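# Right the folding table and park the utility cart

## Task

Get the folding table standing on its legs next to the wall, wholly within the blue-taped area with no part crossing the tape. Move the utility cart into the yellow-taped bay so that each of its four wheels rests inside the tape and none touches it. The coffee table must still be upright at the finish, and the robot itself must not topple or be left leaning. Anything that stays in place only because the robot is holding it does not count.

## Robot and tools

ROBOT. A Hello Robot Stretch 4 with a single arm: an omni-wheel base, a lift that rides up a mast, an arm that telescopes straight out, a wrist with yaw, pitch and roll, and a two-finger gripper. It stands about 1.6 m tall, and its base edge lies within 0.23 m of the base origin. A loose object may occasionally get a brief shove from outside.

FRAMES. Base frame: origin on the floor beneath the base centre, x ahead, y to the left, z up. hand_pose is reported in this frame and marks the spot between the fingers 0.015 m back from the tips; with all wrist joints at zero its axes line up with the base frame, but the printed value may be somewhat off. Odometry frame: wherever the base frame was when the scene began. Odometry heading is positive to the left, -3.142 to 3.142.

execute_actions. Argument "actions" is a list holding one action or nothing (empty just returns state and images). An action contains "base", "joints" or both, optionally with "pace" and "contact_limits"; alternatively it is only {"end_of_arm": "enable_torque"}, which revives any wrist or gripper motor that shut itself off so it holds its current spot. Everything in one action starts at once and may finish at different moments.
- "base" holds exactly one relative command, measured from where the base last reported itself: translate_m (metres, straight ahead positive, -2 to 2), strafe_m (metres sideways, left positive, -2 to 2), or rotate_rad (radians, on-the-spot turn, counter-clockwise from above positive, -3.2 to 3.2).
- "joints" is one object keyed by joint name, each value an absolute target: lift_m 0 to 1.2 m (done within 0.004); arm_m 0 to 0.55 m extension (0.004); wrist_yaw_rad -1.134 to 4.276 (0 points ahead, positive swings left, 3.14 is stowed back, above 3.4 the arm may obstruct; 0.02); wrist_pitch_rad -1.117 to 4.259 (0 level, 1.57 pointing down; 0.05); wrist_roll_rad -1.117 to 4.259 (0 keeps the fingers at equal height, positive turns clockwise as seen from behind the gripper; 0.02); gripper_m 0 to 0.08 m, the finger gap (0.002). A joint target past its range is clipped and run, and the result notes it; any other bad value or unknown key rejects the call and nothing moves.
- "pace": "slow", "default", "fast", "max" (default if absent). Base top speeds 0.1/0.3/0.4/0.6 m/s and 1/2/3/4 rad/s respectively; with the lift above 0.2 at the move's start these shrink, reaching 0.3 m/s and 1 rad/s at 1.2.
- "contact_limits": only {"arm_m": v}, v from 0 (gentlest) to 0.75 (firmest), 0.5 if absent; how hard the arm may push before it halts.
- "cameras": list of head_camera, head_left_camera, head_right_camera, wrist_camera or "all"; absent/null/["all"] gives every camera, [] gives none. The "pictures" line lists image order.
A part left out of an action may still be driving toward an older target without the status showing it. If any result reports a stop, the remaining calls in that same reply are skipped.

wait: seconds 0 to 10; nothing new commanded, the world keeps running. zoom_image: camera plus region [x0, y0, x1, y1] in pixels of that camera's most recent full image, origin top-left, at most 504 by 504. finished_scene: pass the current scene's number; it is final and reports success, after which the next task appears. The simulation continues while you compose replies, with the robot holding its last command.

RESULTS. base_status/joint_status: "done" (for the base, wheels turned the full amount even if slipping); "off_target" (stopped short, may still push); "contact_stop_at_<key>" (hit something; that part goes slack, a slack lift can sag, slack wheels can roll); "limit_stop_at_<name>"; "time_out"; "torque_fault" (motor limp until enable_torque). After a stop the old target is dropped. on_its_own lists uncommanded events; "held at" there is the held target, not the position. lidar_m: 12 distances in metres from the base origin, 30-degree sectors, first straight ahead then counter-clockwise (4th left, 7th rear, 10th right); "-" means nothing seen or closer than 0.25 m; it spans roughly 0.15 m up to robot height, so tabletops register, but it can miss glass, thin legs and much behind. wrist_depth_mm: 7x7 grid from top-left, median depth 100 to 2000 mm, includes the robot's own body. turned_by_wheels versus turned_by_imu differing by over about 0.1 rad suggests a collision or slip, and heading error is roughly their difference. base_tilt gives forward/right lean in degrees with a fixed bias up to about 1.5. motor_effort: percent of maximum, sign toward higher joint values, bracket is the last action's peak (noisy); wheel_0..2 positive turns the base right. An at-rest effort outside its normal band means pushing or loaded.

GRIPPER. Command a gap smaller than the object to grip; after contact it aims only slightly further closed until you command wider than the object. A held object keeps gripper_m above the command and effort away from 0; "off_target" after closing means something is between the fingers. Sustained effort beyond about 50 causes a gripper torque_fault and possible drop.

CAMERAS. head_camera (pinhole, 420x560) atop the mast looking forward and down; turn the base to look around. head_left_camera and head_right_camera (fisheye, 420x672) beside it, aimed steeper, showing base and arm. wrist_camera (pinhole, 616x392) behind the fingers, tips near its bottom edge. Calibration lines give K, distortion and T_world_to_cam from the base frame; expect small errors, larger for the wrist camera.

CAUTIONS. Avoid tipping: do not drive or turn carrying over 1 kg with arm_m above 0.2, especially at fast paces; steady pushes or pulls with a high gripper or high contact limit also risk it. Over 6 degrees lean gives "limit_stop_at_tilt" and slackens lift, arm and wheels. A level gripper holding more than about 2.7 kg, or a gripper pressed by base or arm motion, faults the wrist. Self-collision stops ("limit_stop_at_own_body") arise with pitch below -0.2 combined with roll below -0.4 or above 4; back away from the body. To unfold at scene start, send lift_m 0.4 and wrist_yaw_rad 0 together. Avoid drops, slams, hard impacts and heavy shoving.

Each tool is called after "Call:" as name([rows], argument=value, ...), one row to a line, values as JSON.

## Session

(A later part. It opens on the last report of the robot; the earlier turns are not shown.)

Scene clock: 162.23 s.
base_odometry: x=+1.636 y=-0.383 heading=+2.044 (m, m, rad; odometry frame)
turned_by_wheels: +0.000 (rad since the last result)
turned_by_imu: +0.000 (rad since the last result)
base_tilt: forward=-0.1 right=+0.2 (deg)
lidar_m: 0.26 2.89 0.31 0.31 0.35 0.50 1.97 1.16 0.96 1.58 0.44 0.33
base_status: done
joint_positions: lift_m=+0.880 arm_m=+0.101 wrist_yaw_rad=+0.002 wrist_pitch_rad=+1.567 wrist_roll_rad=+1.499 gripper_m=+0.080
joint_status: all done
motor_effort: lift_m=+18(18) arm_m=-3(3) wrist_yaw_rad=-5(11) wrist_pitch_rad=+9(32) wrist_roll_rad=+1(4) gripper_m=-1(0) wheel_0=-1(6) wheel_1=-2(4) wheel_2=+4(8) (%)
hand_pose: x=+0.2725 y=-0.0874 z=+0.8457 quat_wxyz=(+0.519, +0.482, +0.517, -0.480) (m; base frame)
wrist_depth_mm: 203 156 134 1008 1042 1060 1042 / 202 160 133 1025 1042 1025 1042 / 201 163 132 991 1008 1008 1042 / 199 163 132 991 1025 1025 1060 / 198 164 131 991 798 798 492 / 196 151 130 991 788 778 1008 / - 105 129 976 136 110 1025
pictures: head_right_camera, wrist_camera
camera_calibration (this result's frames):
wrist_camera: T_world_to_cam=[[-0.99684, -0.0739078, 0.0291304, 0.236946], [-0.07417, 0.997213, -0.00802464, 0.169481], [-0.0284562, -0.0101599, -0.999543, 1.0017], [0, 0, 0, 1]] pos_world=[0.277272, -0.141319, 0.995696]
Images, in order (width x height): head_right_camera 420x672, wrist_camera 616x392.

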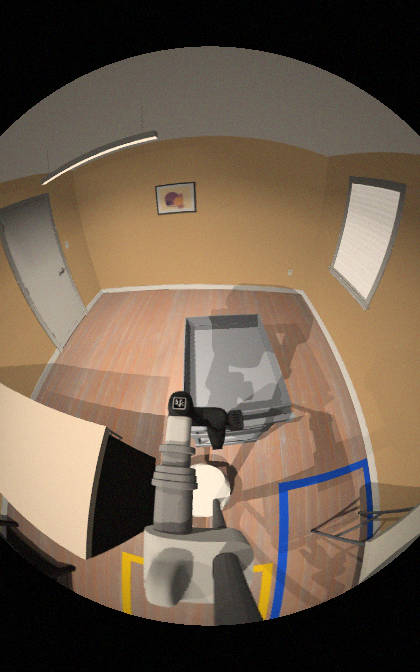

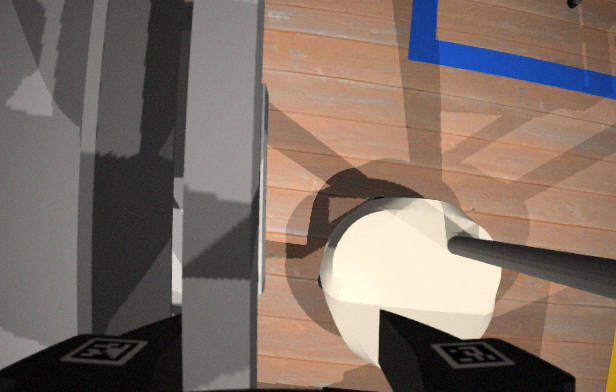

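Call:
execute_actions([
  {"base":{"translate_m":-1.64}},
], cameras=["head_left_camera","head_right_camera"])

Scene clock: 173.67 s.
base_odometry: x=+2.383 y=-1.843 heading=+2.044 (m, m, rad; odometry frame)
turned_by_wheels: +0.000 (rad since the last result)
turned_by_imu: +0.002 (rad since the last result)
base_tilt: forward=-0.1 right=+0.2 (deg)
lidar_m: 0.25 0.26 1.13 1.07 0.47 0.34 0.32 0.37 0.50 0.74 0.46 0.32
base_status: done
joint_positions: lift_m=+0.880 arm_m=+0.101 wrist_yaw_rad=+0.001 wrist_pitch_rad=+1.569 wrist_roll_rad=+1.499 gripper_m=+0.080
joint_status: not commanded
motor_effort: lift_m=+18(18) arm_m=-3(3) wrist_yaw_rad=-3(11) wrist_pitch_rad=+4(25) wrist_roll_rad=+2(3) gripper_m=-1(0) wheel_0=+0(4) wheel_1=+0(3) wheel_2=+0(14) (%)
hand_pose: x=+0.2720 y=-0.0874 z=+0.8457 quat_wxyz=(+0.518, +0.482, +0.517, -0.481) (m; base frame)
wrist_depth_mm: 168 168 134 1042 1042 1042 904 / 200 167 133 1025 1042 1078 917 / 198 165 132 1042 1025 1042 904 / 198 173 131 1008 1042 1042 866 / 196 169 131 1025 788 778 488 / 196 152 130 991 788 798 831 / - 105 129 991 136 110 778
pictures: head_left_camera, head_right_camera
Images, in order (width x height): head_left_camera 420x672, head_right_camera 420x672.

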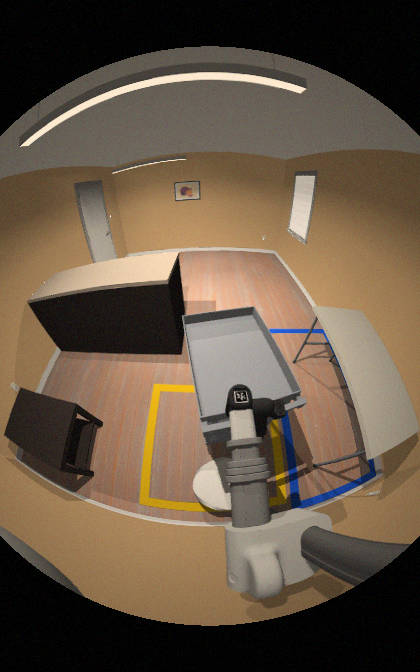

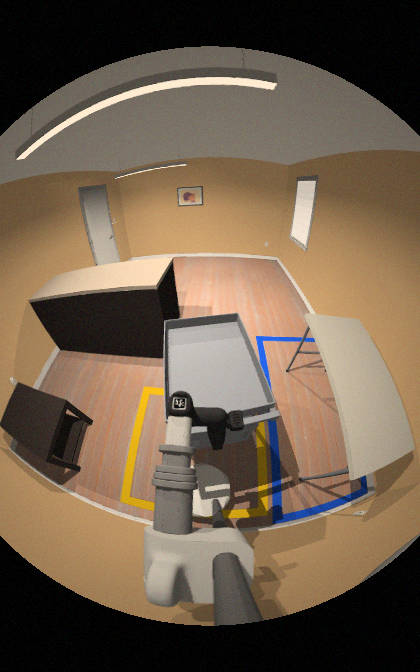

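Call:
execute_actions([
  {"base":{"strafe_m":0.4},"joints":{"wrist_roll_rad":1.7},"pace":"slow"},
], cameras=[])

Call:
execute_actions([
  {"base":{"strafe_m":0.25},"joints":{"wrist_roll_rad":2.1},"pace":"slow"},
], cameras=["head_left_camera","head_right_camera","wrist_camera"])

Scene clock: 189.83 s.
base_odometry: x=+2.027 y=-2.025 heading=+2.044 (m, m, rad; odometry frame)
turned_by_wheels: +0.000 (rad since the last result)
turned_by_imu: -0.005 (rad since the last result)
base_tilt: forward=-0.1 right=+0.3 (deg)
lidar_m: 0.31 1.34 0.71 0.68 0.46 0.33 0.32 0.36 0.48 1.14 0.31 0.29
base_status: done
joint_positions: lift_m=+0.880 arm_m=+0.101 wrist_yaw_rad=-0.001 wrist_pitch_rad=+1.571 wrist_roll_rad=+1.701 gripper_m=+0.080
joint_status: all done
motor_effort: lift_m=+18(18) arm_m=-3(3) wrist_yaw_rad=+5(7) wrist_pitch_rad=-3(13) wrist_roll_rad=-2(7) gripper_m=+0(0) wheel_0=-2(10) wheel_1=+0(6) wheel_2=-1(3) (%)
hand_pose: x=+0.2713 y=-0.0874 z=+0.8457 quat_wxyz=(+0.466, +0.532, +0.466, -0.532) (m; base frame)
wrist_depth_mm: 202 204 196 135 1025 1042 768 / 201 202 208 134 1025 1025 788 / 200 200 202 133 1042 1025 820 / 199 198 196 132 798 798 759 / 198 160 204 132 788 788 809 / 196 151 185 798 788 809 831 / - 105 129 991 136 110 842
pictures: none
No camera images: the call's "cameras" was empty. Leave "cameras" out to get every camera's image.

Scene clock: 193.47 s.
base_odometry: x=+1.804 y=-2.139 heading=+2.043 (m, m, rad; odometry frame)
turned_by_wheels: +0.000 (rad since the last result)
turned_by_imu: -0.003 (rad since the last result)
base_tilt: forward=-0.2 right=+0.4 (deg)
lidar_m: 1.27 0.61 0.46 0.42 0.46 0.32 0.30 0.33 0.47 0.37 0.27 0.27
base_status: done
joint_positions: lift_m=+0.880 arm_m=+0.101 wrist_yaw_rad=+0.000 wrist_pitch_rad=+1.567 wrist_roll_rad=+2.101 gripper_m=+0.080
joint_status: all done
motor_effort: lift_m=+18(18) arm_m=-3(3) wrist_yaw_rad=+1(5) wrist_pitch_rad=+8(8) wrist_roll_rad=+1(4) gripper_m=-1(0) wheel_0=-4(10) wheel_1=+1(4) wheel_2=+0(1) (%)
hand_pose: x=+0.2723 y=-0.0874 z=+0.8457 quat_wxyz=(+0.352, +0.615, +0.351, -0.612) (m; base frame)
wrist_depth_mm: 203 159 182 1008 1042 820 654 / 202 158 185 1025 1025 931 640 / 201 160 133 1042 798 798 759 / 200 158 132 1025 788 809 878 / 198 152 131 976 788 798 946 / 197 145 130 991 991 991 1025 / - 105 129 991 135 110 1025
pictures: head_left_camera, head_right_camera, wrist_camera
camera_calibration (this result's frames):
wrist_camera: T_world_to_cam=[[-0.8631, 0.504146, 0.0299328, 0.250192], [0.504213, 0.86356, -0.00580172, -0.00156772], [-0.0287737, 0.010085, -0.999535, 1.00354], [0, 0, 0, 1]] pos_world=[0.245607, -0.1349, 0.995574]
Images, in order (width x height): head_left_camera 420x672, head_right_camera 420x672, wrist_camera 616x392.

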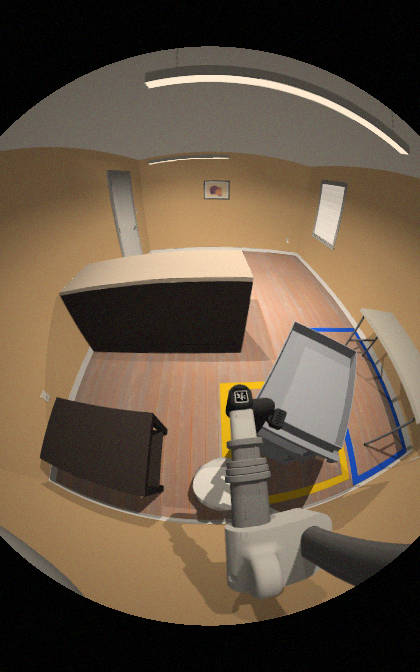

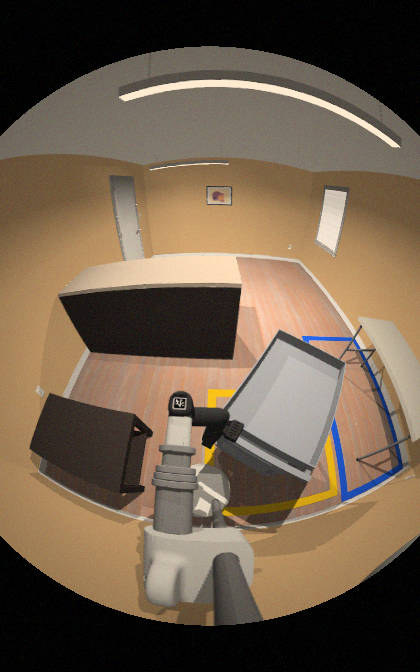

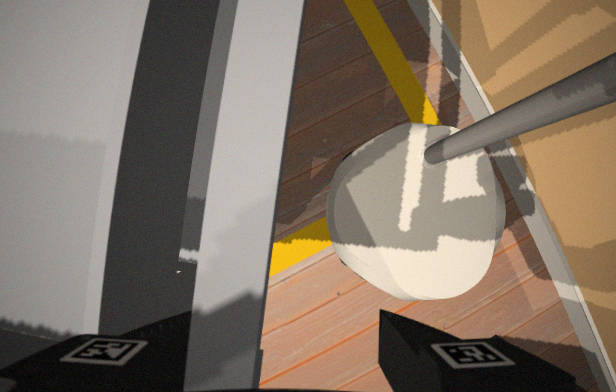

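Call:
execute_actions([
  {"base":{"strafe_m":0.1},"pace":"slow"},
], cameras=[])

Call:
execute_actions([
  {"base":{"rotate_rad":-0.5},"joints":{"wrist_roll_rad":1.9},"pace":"slow"},
], cameras=[])

Call:
execute_actions([
  {"joints":{"lift_m":0.97}},
], cameras=["head_left_camera"])

Call:
execute_actions([
  {"base":{"rotate_rad":0.5},"joints":{"arm_m":0}},
], cameras=[])

Call:
execute_actions([
  {"base":{"rotate_rad":-0.35},"joints":{"arm_m":0.55,"lift_m":1.1,"wrist_pitch_rad":1.1,"wrist_roll_rad":0}},
])

Scene clock: 205.77 s.
base_odometry: x=+1.715 y=-2.184 heading=+2.043 (m, m, rad; odometry frame)
turned_by_wheels: +0.000 (rad since the last result)
turned_by_imu: -0.002 (rad since the last result)
base_tilt: forward=-0.2 right=+0.3 (deg)
lidar_m: 1.28 0.48 0.35 0.31 0.46 0.31 0.31 0.34 0.48 0.29 0.25 0.25
base_status: done
joint_positions: lift_m=+0.880 arm_m=+0.101 wrist_yaw_rad=+0.000 wrist_pitch_rad=+1.568 wrist_roll_rad=+2.101 gripper_m=+0.080
joint_status: not commanded
motor_effort: lift_m=+18(18) arm_m=-3(3) wrist_yaw_rad=+0(1) wrist_pitch_rad=+6(10) wrist_roll_rad=-2(2) gripper_m=-1(0) wheel_0=-2(10) wheel_1=+0(4) wheel_2=+0(1) (%)
hand_pose: x=+0.2721 y=-0.0874 z=+0.8457 quat_wxyz=(+0.352, +0.614, +0.351, -0.613) (m; base frame)
wrist_depth_mm: 203 204 164 135 1060 820 634 / 202 203 179 135 1025 917 640 / 200 201 200 134 798 798 759 / 199 162 208 132 798 798 878 / 198 158 197 831 788 809 960 / 196 146 130 991 991 1025 1008 / - 105 130 991 136 110 683
pictures: none
No camera images: the call's "cameras" was empty. Leave "cameras" out to get every camera's image.

Scene clock: 207.47 s.
base_odometry: x=+1.715 y=-2.185 heading=+1.544 (m, m, rad; odometry frame)
turned_by_wheels: -0.500 (rad since the last result)
turned_by_imu: -0.496 (rad since the last result)
base_tilt: forward=-0.1 right=+0.3 (deg)
lidar_m: 0.28 1.27 0.49 0.34 0.34 0.45 0.32 0.30 0.34 0.50 0.32 0.29
base_status: done
joint_positions: lift_m=+0.880 arm_m=+0.100 wrist_yaw_rad=+0.000 wrist_pitch_rad=+1.573 wrist_roll_rad=+1.899 gripper_m=+0.080
joint_status: all done
motor_effort: lift_m=+18(18) arm_m=-2(3) wrist_yaw_rad=+3(2) wrist_pitch_rad=-8(14) wrist_roll_rad=+1(3) gripper_m=+1(1) wheel_0=+4(12) wheel_1=+2(2) wheel_2=+0(6) (%)
hand_pose: x=+0.2709 y=-0.0874 z=+0.8457 quat_wxyz=(+0.411, +0.575, +0.412, -0.576) (m; base frame)
wrist_depth_mm: 202 164 192 1042 904 661 549 / 200 158 194 1025 1025 788 621 / 200 158 196 1008 1025 904 654 / 198 158 195 1008 798 798 878 / 196 156 193 820 798 798 1025 / 195 144 146 1008 778 976 1025 / - 105 129 991 136 110 866
pictures: none
No camera images: the call's "cameras" was empty. Leave "cameras" out to get every camera's image.

Scene clock: 208.83 s.
base_odometry: x=+1.715 y=-2.185 heading=+1.543 (m, m, rad; odometry frame)
turned_by_wheels: +0.000 (rad since the last result)
turned_by_imu: -0.001 (rad since the last result)
base_tilt: forward=-0.1 right=+0.3 (deg)
lidar_m: 0.26 1.28 0.46 0.36 0.33 0.44 0.32 0.32 0.34 0.49 0.32 0.25
base_status: not commanded
joint_positions: lift_m=+0.970 arm_m=+0.100 wrist_yaw_rad=+0.000 wrist_pitch_rad=+1.570 wrist_roll_rad=+1.899 gripper_m=+0.080
joint_status: all done
motor_effort: lift_m=+23(25) arm_m=-3(3) wrist_yaw_rad=+0(2) wrist_pitch_rad=-2(8) wrist_roll_rad=+3(0) gripper_m=+0(1) wheel_0=+2(3) wheel_1=+2(2) wheel_2=+0(1) (%)
hand_pose: x=+0.2714 y=-0.0874 z=+0.9353 quat_wxyz=(+0.411, +0.575, +0.411, -0.575) (m; base frame)
wrist_depth_mm: 293 293 287 1118 904 668 559 / 290 291 290 1118 1098 788 627 / 287 290 290 1118 1118 946 676 / 287 287 287 878 904 891 891 / 285 287 283 878 891 917 1078 / 282 286 273 1098 891 1118 1098 / - 105 266 1098 136 110 707
pictures: head_left_camera
Images, in order (width x height): head_left_camera 420x672.

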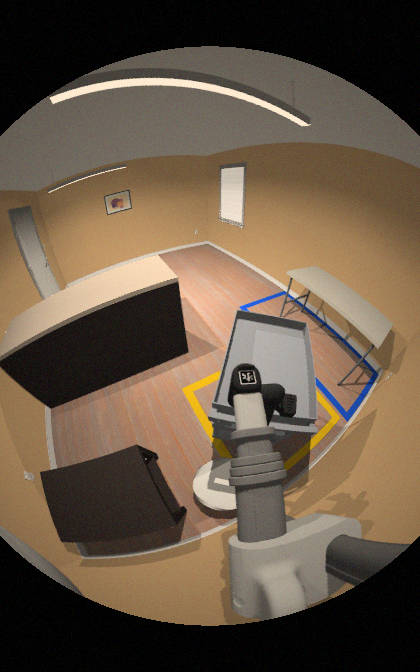

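Scene clock: 210.20 s.
base_odometry: x=+1.715 y=-2.184 heading=+2.043 (m, m, rad; odometry frame)
turned_by_wheels: +0.500 (rad since the last result)
turned_by_imu: +0.496 (rad since the last result)
base_tilt: forward=-0.2 right=+0.3 (deg)
lidar_m: 1.28 0.46 0.34 0.34 0.46 0.33 0.31 0.33 0.49 0.32 0.27 0.29
base_status: done
joint_positions: lift_m=+0.970 arm_m=+0.001 wrist_yaw_rad=+0.000 wrist_pitch_rad=+1.570 wrist_roll_rad=+1.900 gripper_m=+0.080
joint_status: all done
motor_effort: lift_m=+22(23) arm_m=-5(3) wrist_yaw_rad=+2(3) wrist_pitch_rad=-1(1) wrist_roll_rad=+2(4) gripper_m=+0(1) wheel_0=+0(5) wheel_1=-1(4) wheel_2=+1(6) (%)
hand_pose: x=+0.1723 y=-0.0874 z=+0.9353 quat_wxyz=(+0.412, +0.575, +0.411, -0.575) (m; base frame)
wrist_depth_mm: 293 294 228 878 1118 750 569 / 291 259 229 1098 1138 820 591 / 291 239 574 1118 1138 891 627 / 286 220 878 1118 878 512 319 / 242 224 1078 878 878 960 723 / 240 235 1078 1060 891 1118 768 / - 106 1078 1060 136 110 778
pictures: none
No camera images: the call's "cameras" was empty. Leave "cameras" out to get every camera's image.

Scene clock: 212.87 s.
base_odometry: x=+1.715 y=-2.185 heading=+1.693 (m, m, rad; odometry frame)
turned_by_wheels: -0.350 (rad since the last result)
turned_by_imu: -0.348 (rad since the last result)
base_tilt: forward=-0.1 right=+0.3 (deg)
lidar_m: 0.28 1.27 0.42 0.35 0.34 0.37 0.31 0.30 0.38 0.60 0.28 0.25
base_status: done
joint_positions: lift_m=+1.100 arm_m=+0.549 wrist_yaw_rad=+0.000 wrist_pitch_rad=+1.101 wrist_roll_rad=+0.000 gripper_m=+0.080
joint_status: all done
motor_effort: lift_m=+23(23) arm_m=+5(2) wrist_yaw_rad=+0(1) wrist_pitch_rad=-3(8) wrist_roll_rad=+0(7) gripper_m=+0(1) wheel_0=+0(4) wheel_1=+1(6) wheel_2=-1(6) (%)
hand_pose: x=+0.8164 y=-0.0874 z=+1.0883 quat_wxyz=(+0.852, +0.000, +0.523, +0.000) (m; base frame)
wrist_depth_mm: 530 564 1921 1921 1983 - 1983 / 591 654 1661 1756 1756 1756 1863 / 683 778 917 1576 1576 1661 1618 / 842 946 1118 1464 1499 1464 1464 / 1042 1205 1281 1336 1366 1366 1366 / 1205 1229 1229 1229 1205 436 1255 / - 105 1118 1138 136 110 -
pictures: head_camera, head_left_camera, head_right_camera, wrist_camera
camera_calibration (this result's frames):
wrist_camera: T_world_to_cam=[[-0.0145516, -0.99945, 0.0297927, -0.111455], [-0.888234, -0.000761718, -0.45939, 1.28031], [0.459161, -0.0331478, -0.887735, 0.737891], [0, 0, 0, 1]] pos_world=[0.796785, -0.0859594, 1.24654]
Images, in order (width x height): head_camera 420x560, head_left_camera 420x672, head_right_camera 420x672, wrist_camera 616x392.

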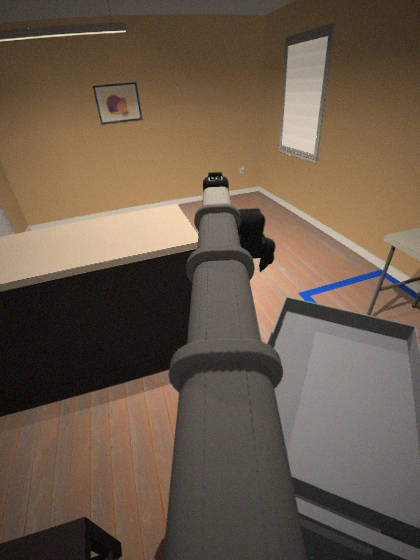

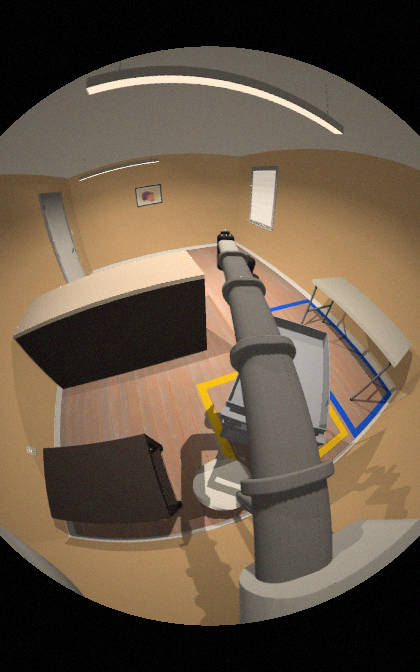

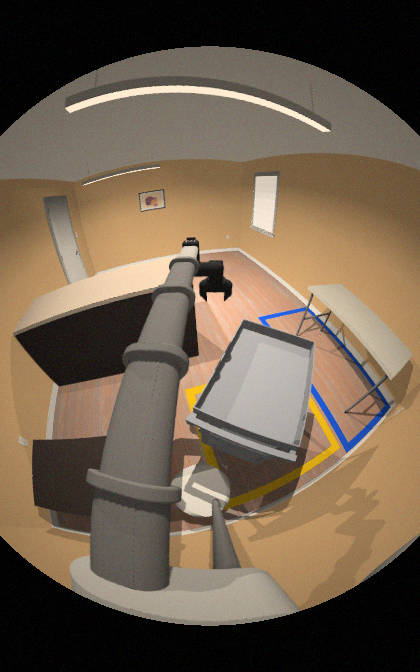

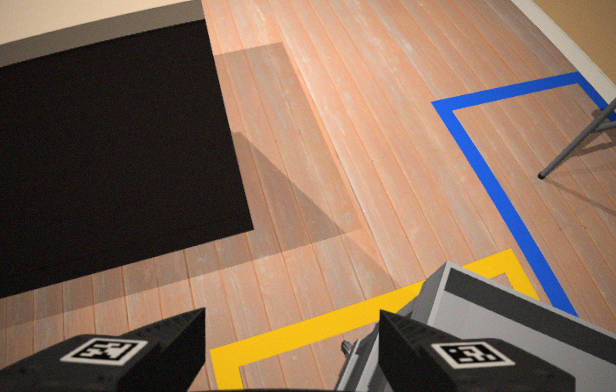

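Front wheel is just inside; check rear-left.

Call:
execute_actions([
  {"base":{"rotate_rad":0.3},"joints":{"wrist_pitch_rad":1.3,"wrist_yaw_rad":-1.1}},
], cameras=["wrist_camera"])

Scene clock: 220.50 s.
base_odometry: x=+1.715 y=-2.184 heading=+1.993 (m, m, rad; odometry frame)
turned_by_wheels: +0.300 (rad since the last result)
turned_by_imu: +0.296 (rad since the last result)
base_tilt: forward=-0.1 right=+0.4 (deg)
lidar_m: 0.32 0.50 0.35 0.33 0.48 0.34 0.31 0.33 0.49 0.34 0.27 0.26
base_status: done
joint_positions: lift_m=+1.100 arm_m=+0.549 wrist_yaw_rad=-1.099 wrist_pitch_rad=+1.301 wrist_roll_rad=+0.000 gripper_m=+0.080
joint_status: all done
motor_effort: lift_m=+23(23) arm_m=+4(4) wrist_yaw_rad=-1(5) wrist_pitch_rad=-3(2) wrist_roll_rad=-1(0) gripper_m=+0(0) wheel_0=-1(6) wheel_1=+0(4) wheel_2=+0(6) (%)
hand_pose: x=+0.6681 y=-0.0902 z=+1.0729 quat_wxyz=(+0.679, +0.316, +0.516, -0.416) (m; base frame)
wrist_depth_mm: 668 1537 1537 1537 544 554 564 / 683 1430 1430 1464 525 525 530 / 750 1008 1366 1336 820 500 504 / 831 1182 1336 1308 809 466 469 / 917 1205 1229 1281 788 442 449 / 991 1182 1160 1205 750 433 430 / - 105 1098 1138 136 110 -
pictures: wrist_camera
camera_calibration (this result's frames):
wrist_camera: T_world_to_cam=[[-0.894246, -0.446419, 0.0321592, 0.5191], [-0.437424, 0.856487, -0.274026, 0.71883], [0.0947864, -0.259114, -0.961185, 1.09414], [0, 0, 0, 1]] pos_world=[0.674927, -0.100427, 1.23195]
Images, in order (width x height): wrist_camera 616x392.

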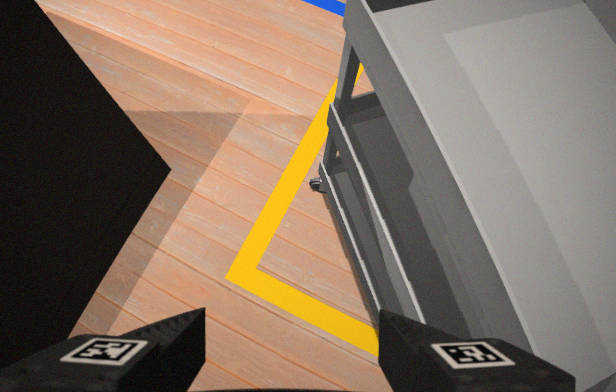

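Call:
execute_actions([
  {"joints":{"wrist_pitch_rad":1.57,"wrist_yaw_rad":0,"arm_m":0.45,"lift_m":0.83,"gripper_m":0,"wrist_roll_rad":1.57}},
], cameras=[])

Call:
execute_actions([
  {"base":{"rotate_rad":-0.5},"pace":"slow"},
], cameras=["head_left_camera"])

Call:
execute_actions([
  {"base":{"rotate_rad":0.5},"joints":{"lift_m":0.95}},
], cameras=["wrist_camera","head_right_camera"])

Scene clock: 233.23 s.
base_odometry: x=+1.715 y=-2.184 heading=+1.993 (m, m, rad; odometry frame)
turned_by_wheels: +0.000 (rad since the last result)
turned_by_imu: -0.002 (rad since the last result)
base_tilt: forward=-0.2 right=+0.3 (deg)
lidar_m: 0.36 0.51 0.35 0.32 0.48 0.34 0.31 0.33 0.43 0.31 0.26 0.25
base_status: not commanded
joint_positions: lift_m=+0.830 arm_m=+0.451 wrist_yaw_rad=+0.000 wrist_pitch_rad=+1.570 wrist_roll_rad=+1.569 gripper_m=+0.000
joint_status: all done
motor_effort: lift_m=+16(21) arm_m=-5(5) wrist_yaw_rad=+2(7) wrist_pitch_rad=+0(3) wrist_roll_rad=+3(7) gripper_m=-2(1) wheel_0=-1(1) wheel_1=+0(0) wheel_2=+0(0) (%)
hand_pose: x=+0.6218 y=-0.0874 z=+0.7958 quat_wxyz=(+0.500, +0.500, +0.500, -0.500) (m; base frame)
wrist_depth_mm: 960 960 820 484 488 492 - / 946 946 946 732 488 496 496 / 931 946 960 960 484 488 492 / 931 946 931 946 809 480 439 / 931 946 946 960 960 759 741 / 917 917 931 960 946 831 741 / 917 917 110 113 946 946 741
pictures: none
No camera images: the call's "cameras" was empty. Leave "cameras" out to get every camera's image.

Scene clock: 234.93 s.
base_odometry: x=+1.716 y=-2.185 heading=+1.494 (m, m, rad; odometry frame)
turned_by_wheels: -0.500 (rad since the last result)
turned_by_imu: -0.475 (rad since the last result)
base_tilt: forward=-0.1 right=+0.2 (deg)
lidar_m: 1.31 1.26 0.49 0.36 0.34 0.47 0.34 0.29 0.34 0.47 0.34 0.29
base_status: done
joint_positions: lift_m=+0.830 arm_m=+0.451 wrist_yaw_rad=+0.000 wrist_pitch_rad=+1.569 wrist_roll_rad=+1.571 gripper_m=+0.000
joint_status: not commanded
motor_effort: lift_m=+17(17) arm_m=-3(4) wrist_yaw_rad=+0(10) wrist_pitch_rad=+1(26) wrist_roll_rad=+1(11) gripper_m=-2(3) wheel_0=+1(31) wheel_1=+1(13) wheel_2=+1(21) (%)
hand_pose: x=+0.6218 y=-0.0874 z=+0.7957 quat_wxyz=(+0.500, +0.500, +0.500, -0.500) (m; base frame)
wrist_depth_mm: 699 477 484 164 134 112 - / 946 759 477 480 484 140 - / 931 931 878 477 480 488 165 / 931 946 946 960 691 480 778 / 946 946 960 946 946 778 741 / 917 931 946 931 960 820 750 / 904 931 110 112 946 960 741
pictures: head_left_camera
Images, in order (width x height): head_left_camera 420x672.

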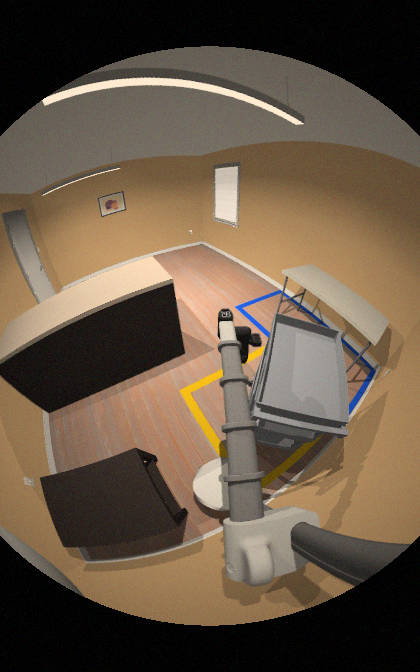

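Scene clock: 236.47 s.
base_odometry: x=+1.716 y=-2.185 heading=+1.993 (m, m, rad; odometry frame)
turned_by_wheels: +0.500 (rad since the last result)
turned_by_imu: +0.496 (rad since the last result)
base_tilt: forward=-0.1 right=+0.3 (deg)
lidar_m: 1.27 0.50 0.37 0.33 0.48 0.34 0.31 0.33 0.49 0.33 0.29 1.31
base_status: done
joint_positions: lift_m=+0.950 arm_m=+0.451 wrist_yaw_rad=+0.000 wrist_pitch_rad=+1.570 wrist_roll_rad=+1.571 gripper_m=+0.000
joint_status: all done
motor_effort: lift_m=+23(23) arm_m=-3(3) wrist_yaw_rad=-2(1) wrist_pitch_rad=+1(2) wrist_roll_rad=+1(1) gripper_m=-2(2) wheel_0=-1(6) wheel_1=+0(6) wheel_2=+0(7) (%)
hand_pose: x=+0.6217 y=-0.0874 z=+0.9153 quat_wxyz=(+0.500, +0.500, +0.500, -0.500) (m; base frame)
wrist_depth_mm: 1060 1078 1078 1118 946 615 621 / 1042 1078 1098 1078 960 621 615 / 1025 1078 1078 1098 1078 1078 1118 / 960 1060 1078 1078 1098 1078 991 / 976 1042 1060 1060 1098 854 878 / 960 1042 1078 1078 1060 878 866 / 991 1060 110 113 1060 1078 1060
pictures: head_right_camera, wrist_camera
camera_calibration (this result's frames):
wrist_camera: T_world_to_cam=[[-0.999485, -0.00136687, 0.0320475, 0.588422], [-0.00161535, 0.999969, -0.00772891, 0.150807], [-0.0320359, -0.0077767, -0.999456, 1.08354], [0, 0, 0, 1]] pos_world=[0.623075, -0.141572, 1.06526]
Images, in order (width x height): head_right_camera 420x672, wrist_camera 616x392.

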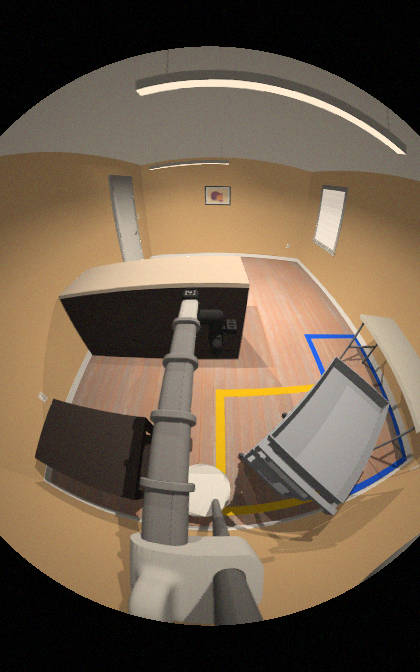

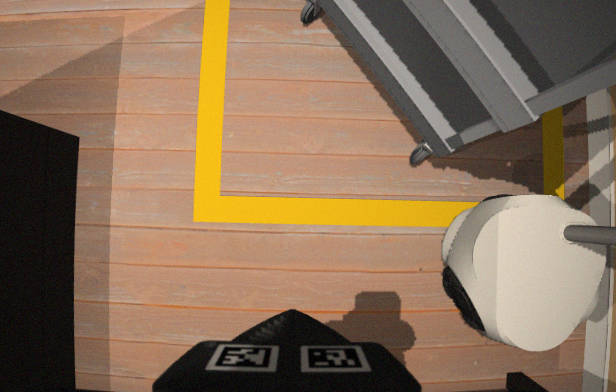

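Call:
finished_scene(scene=2)

The scene is finished: the task was done.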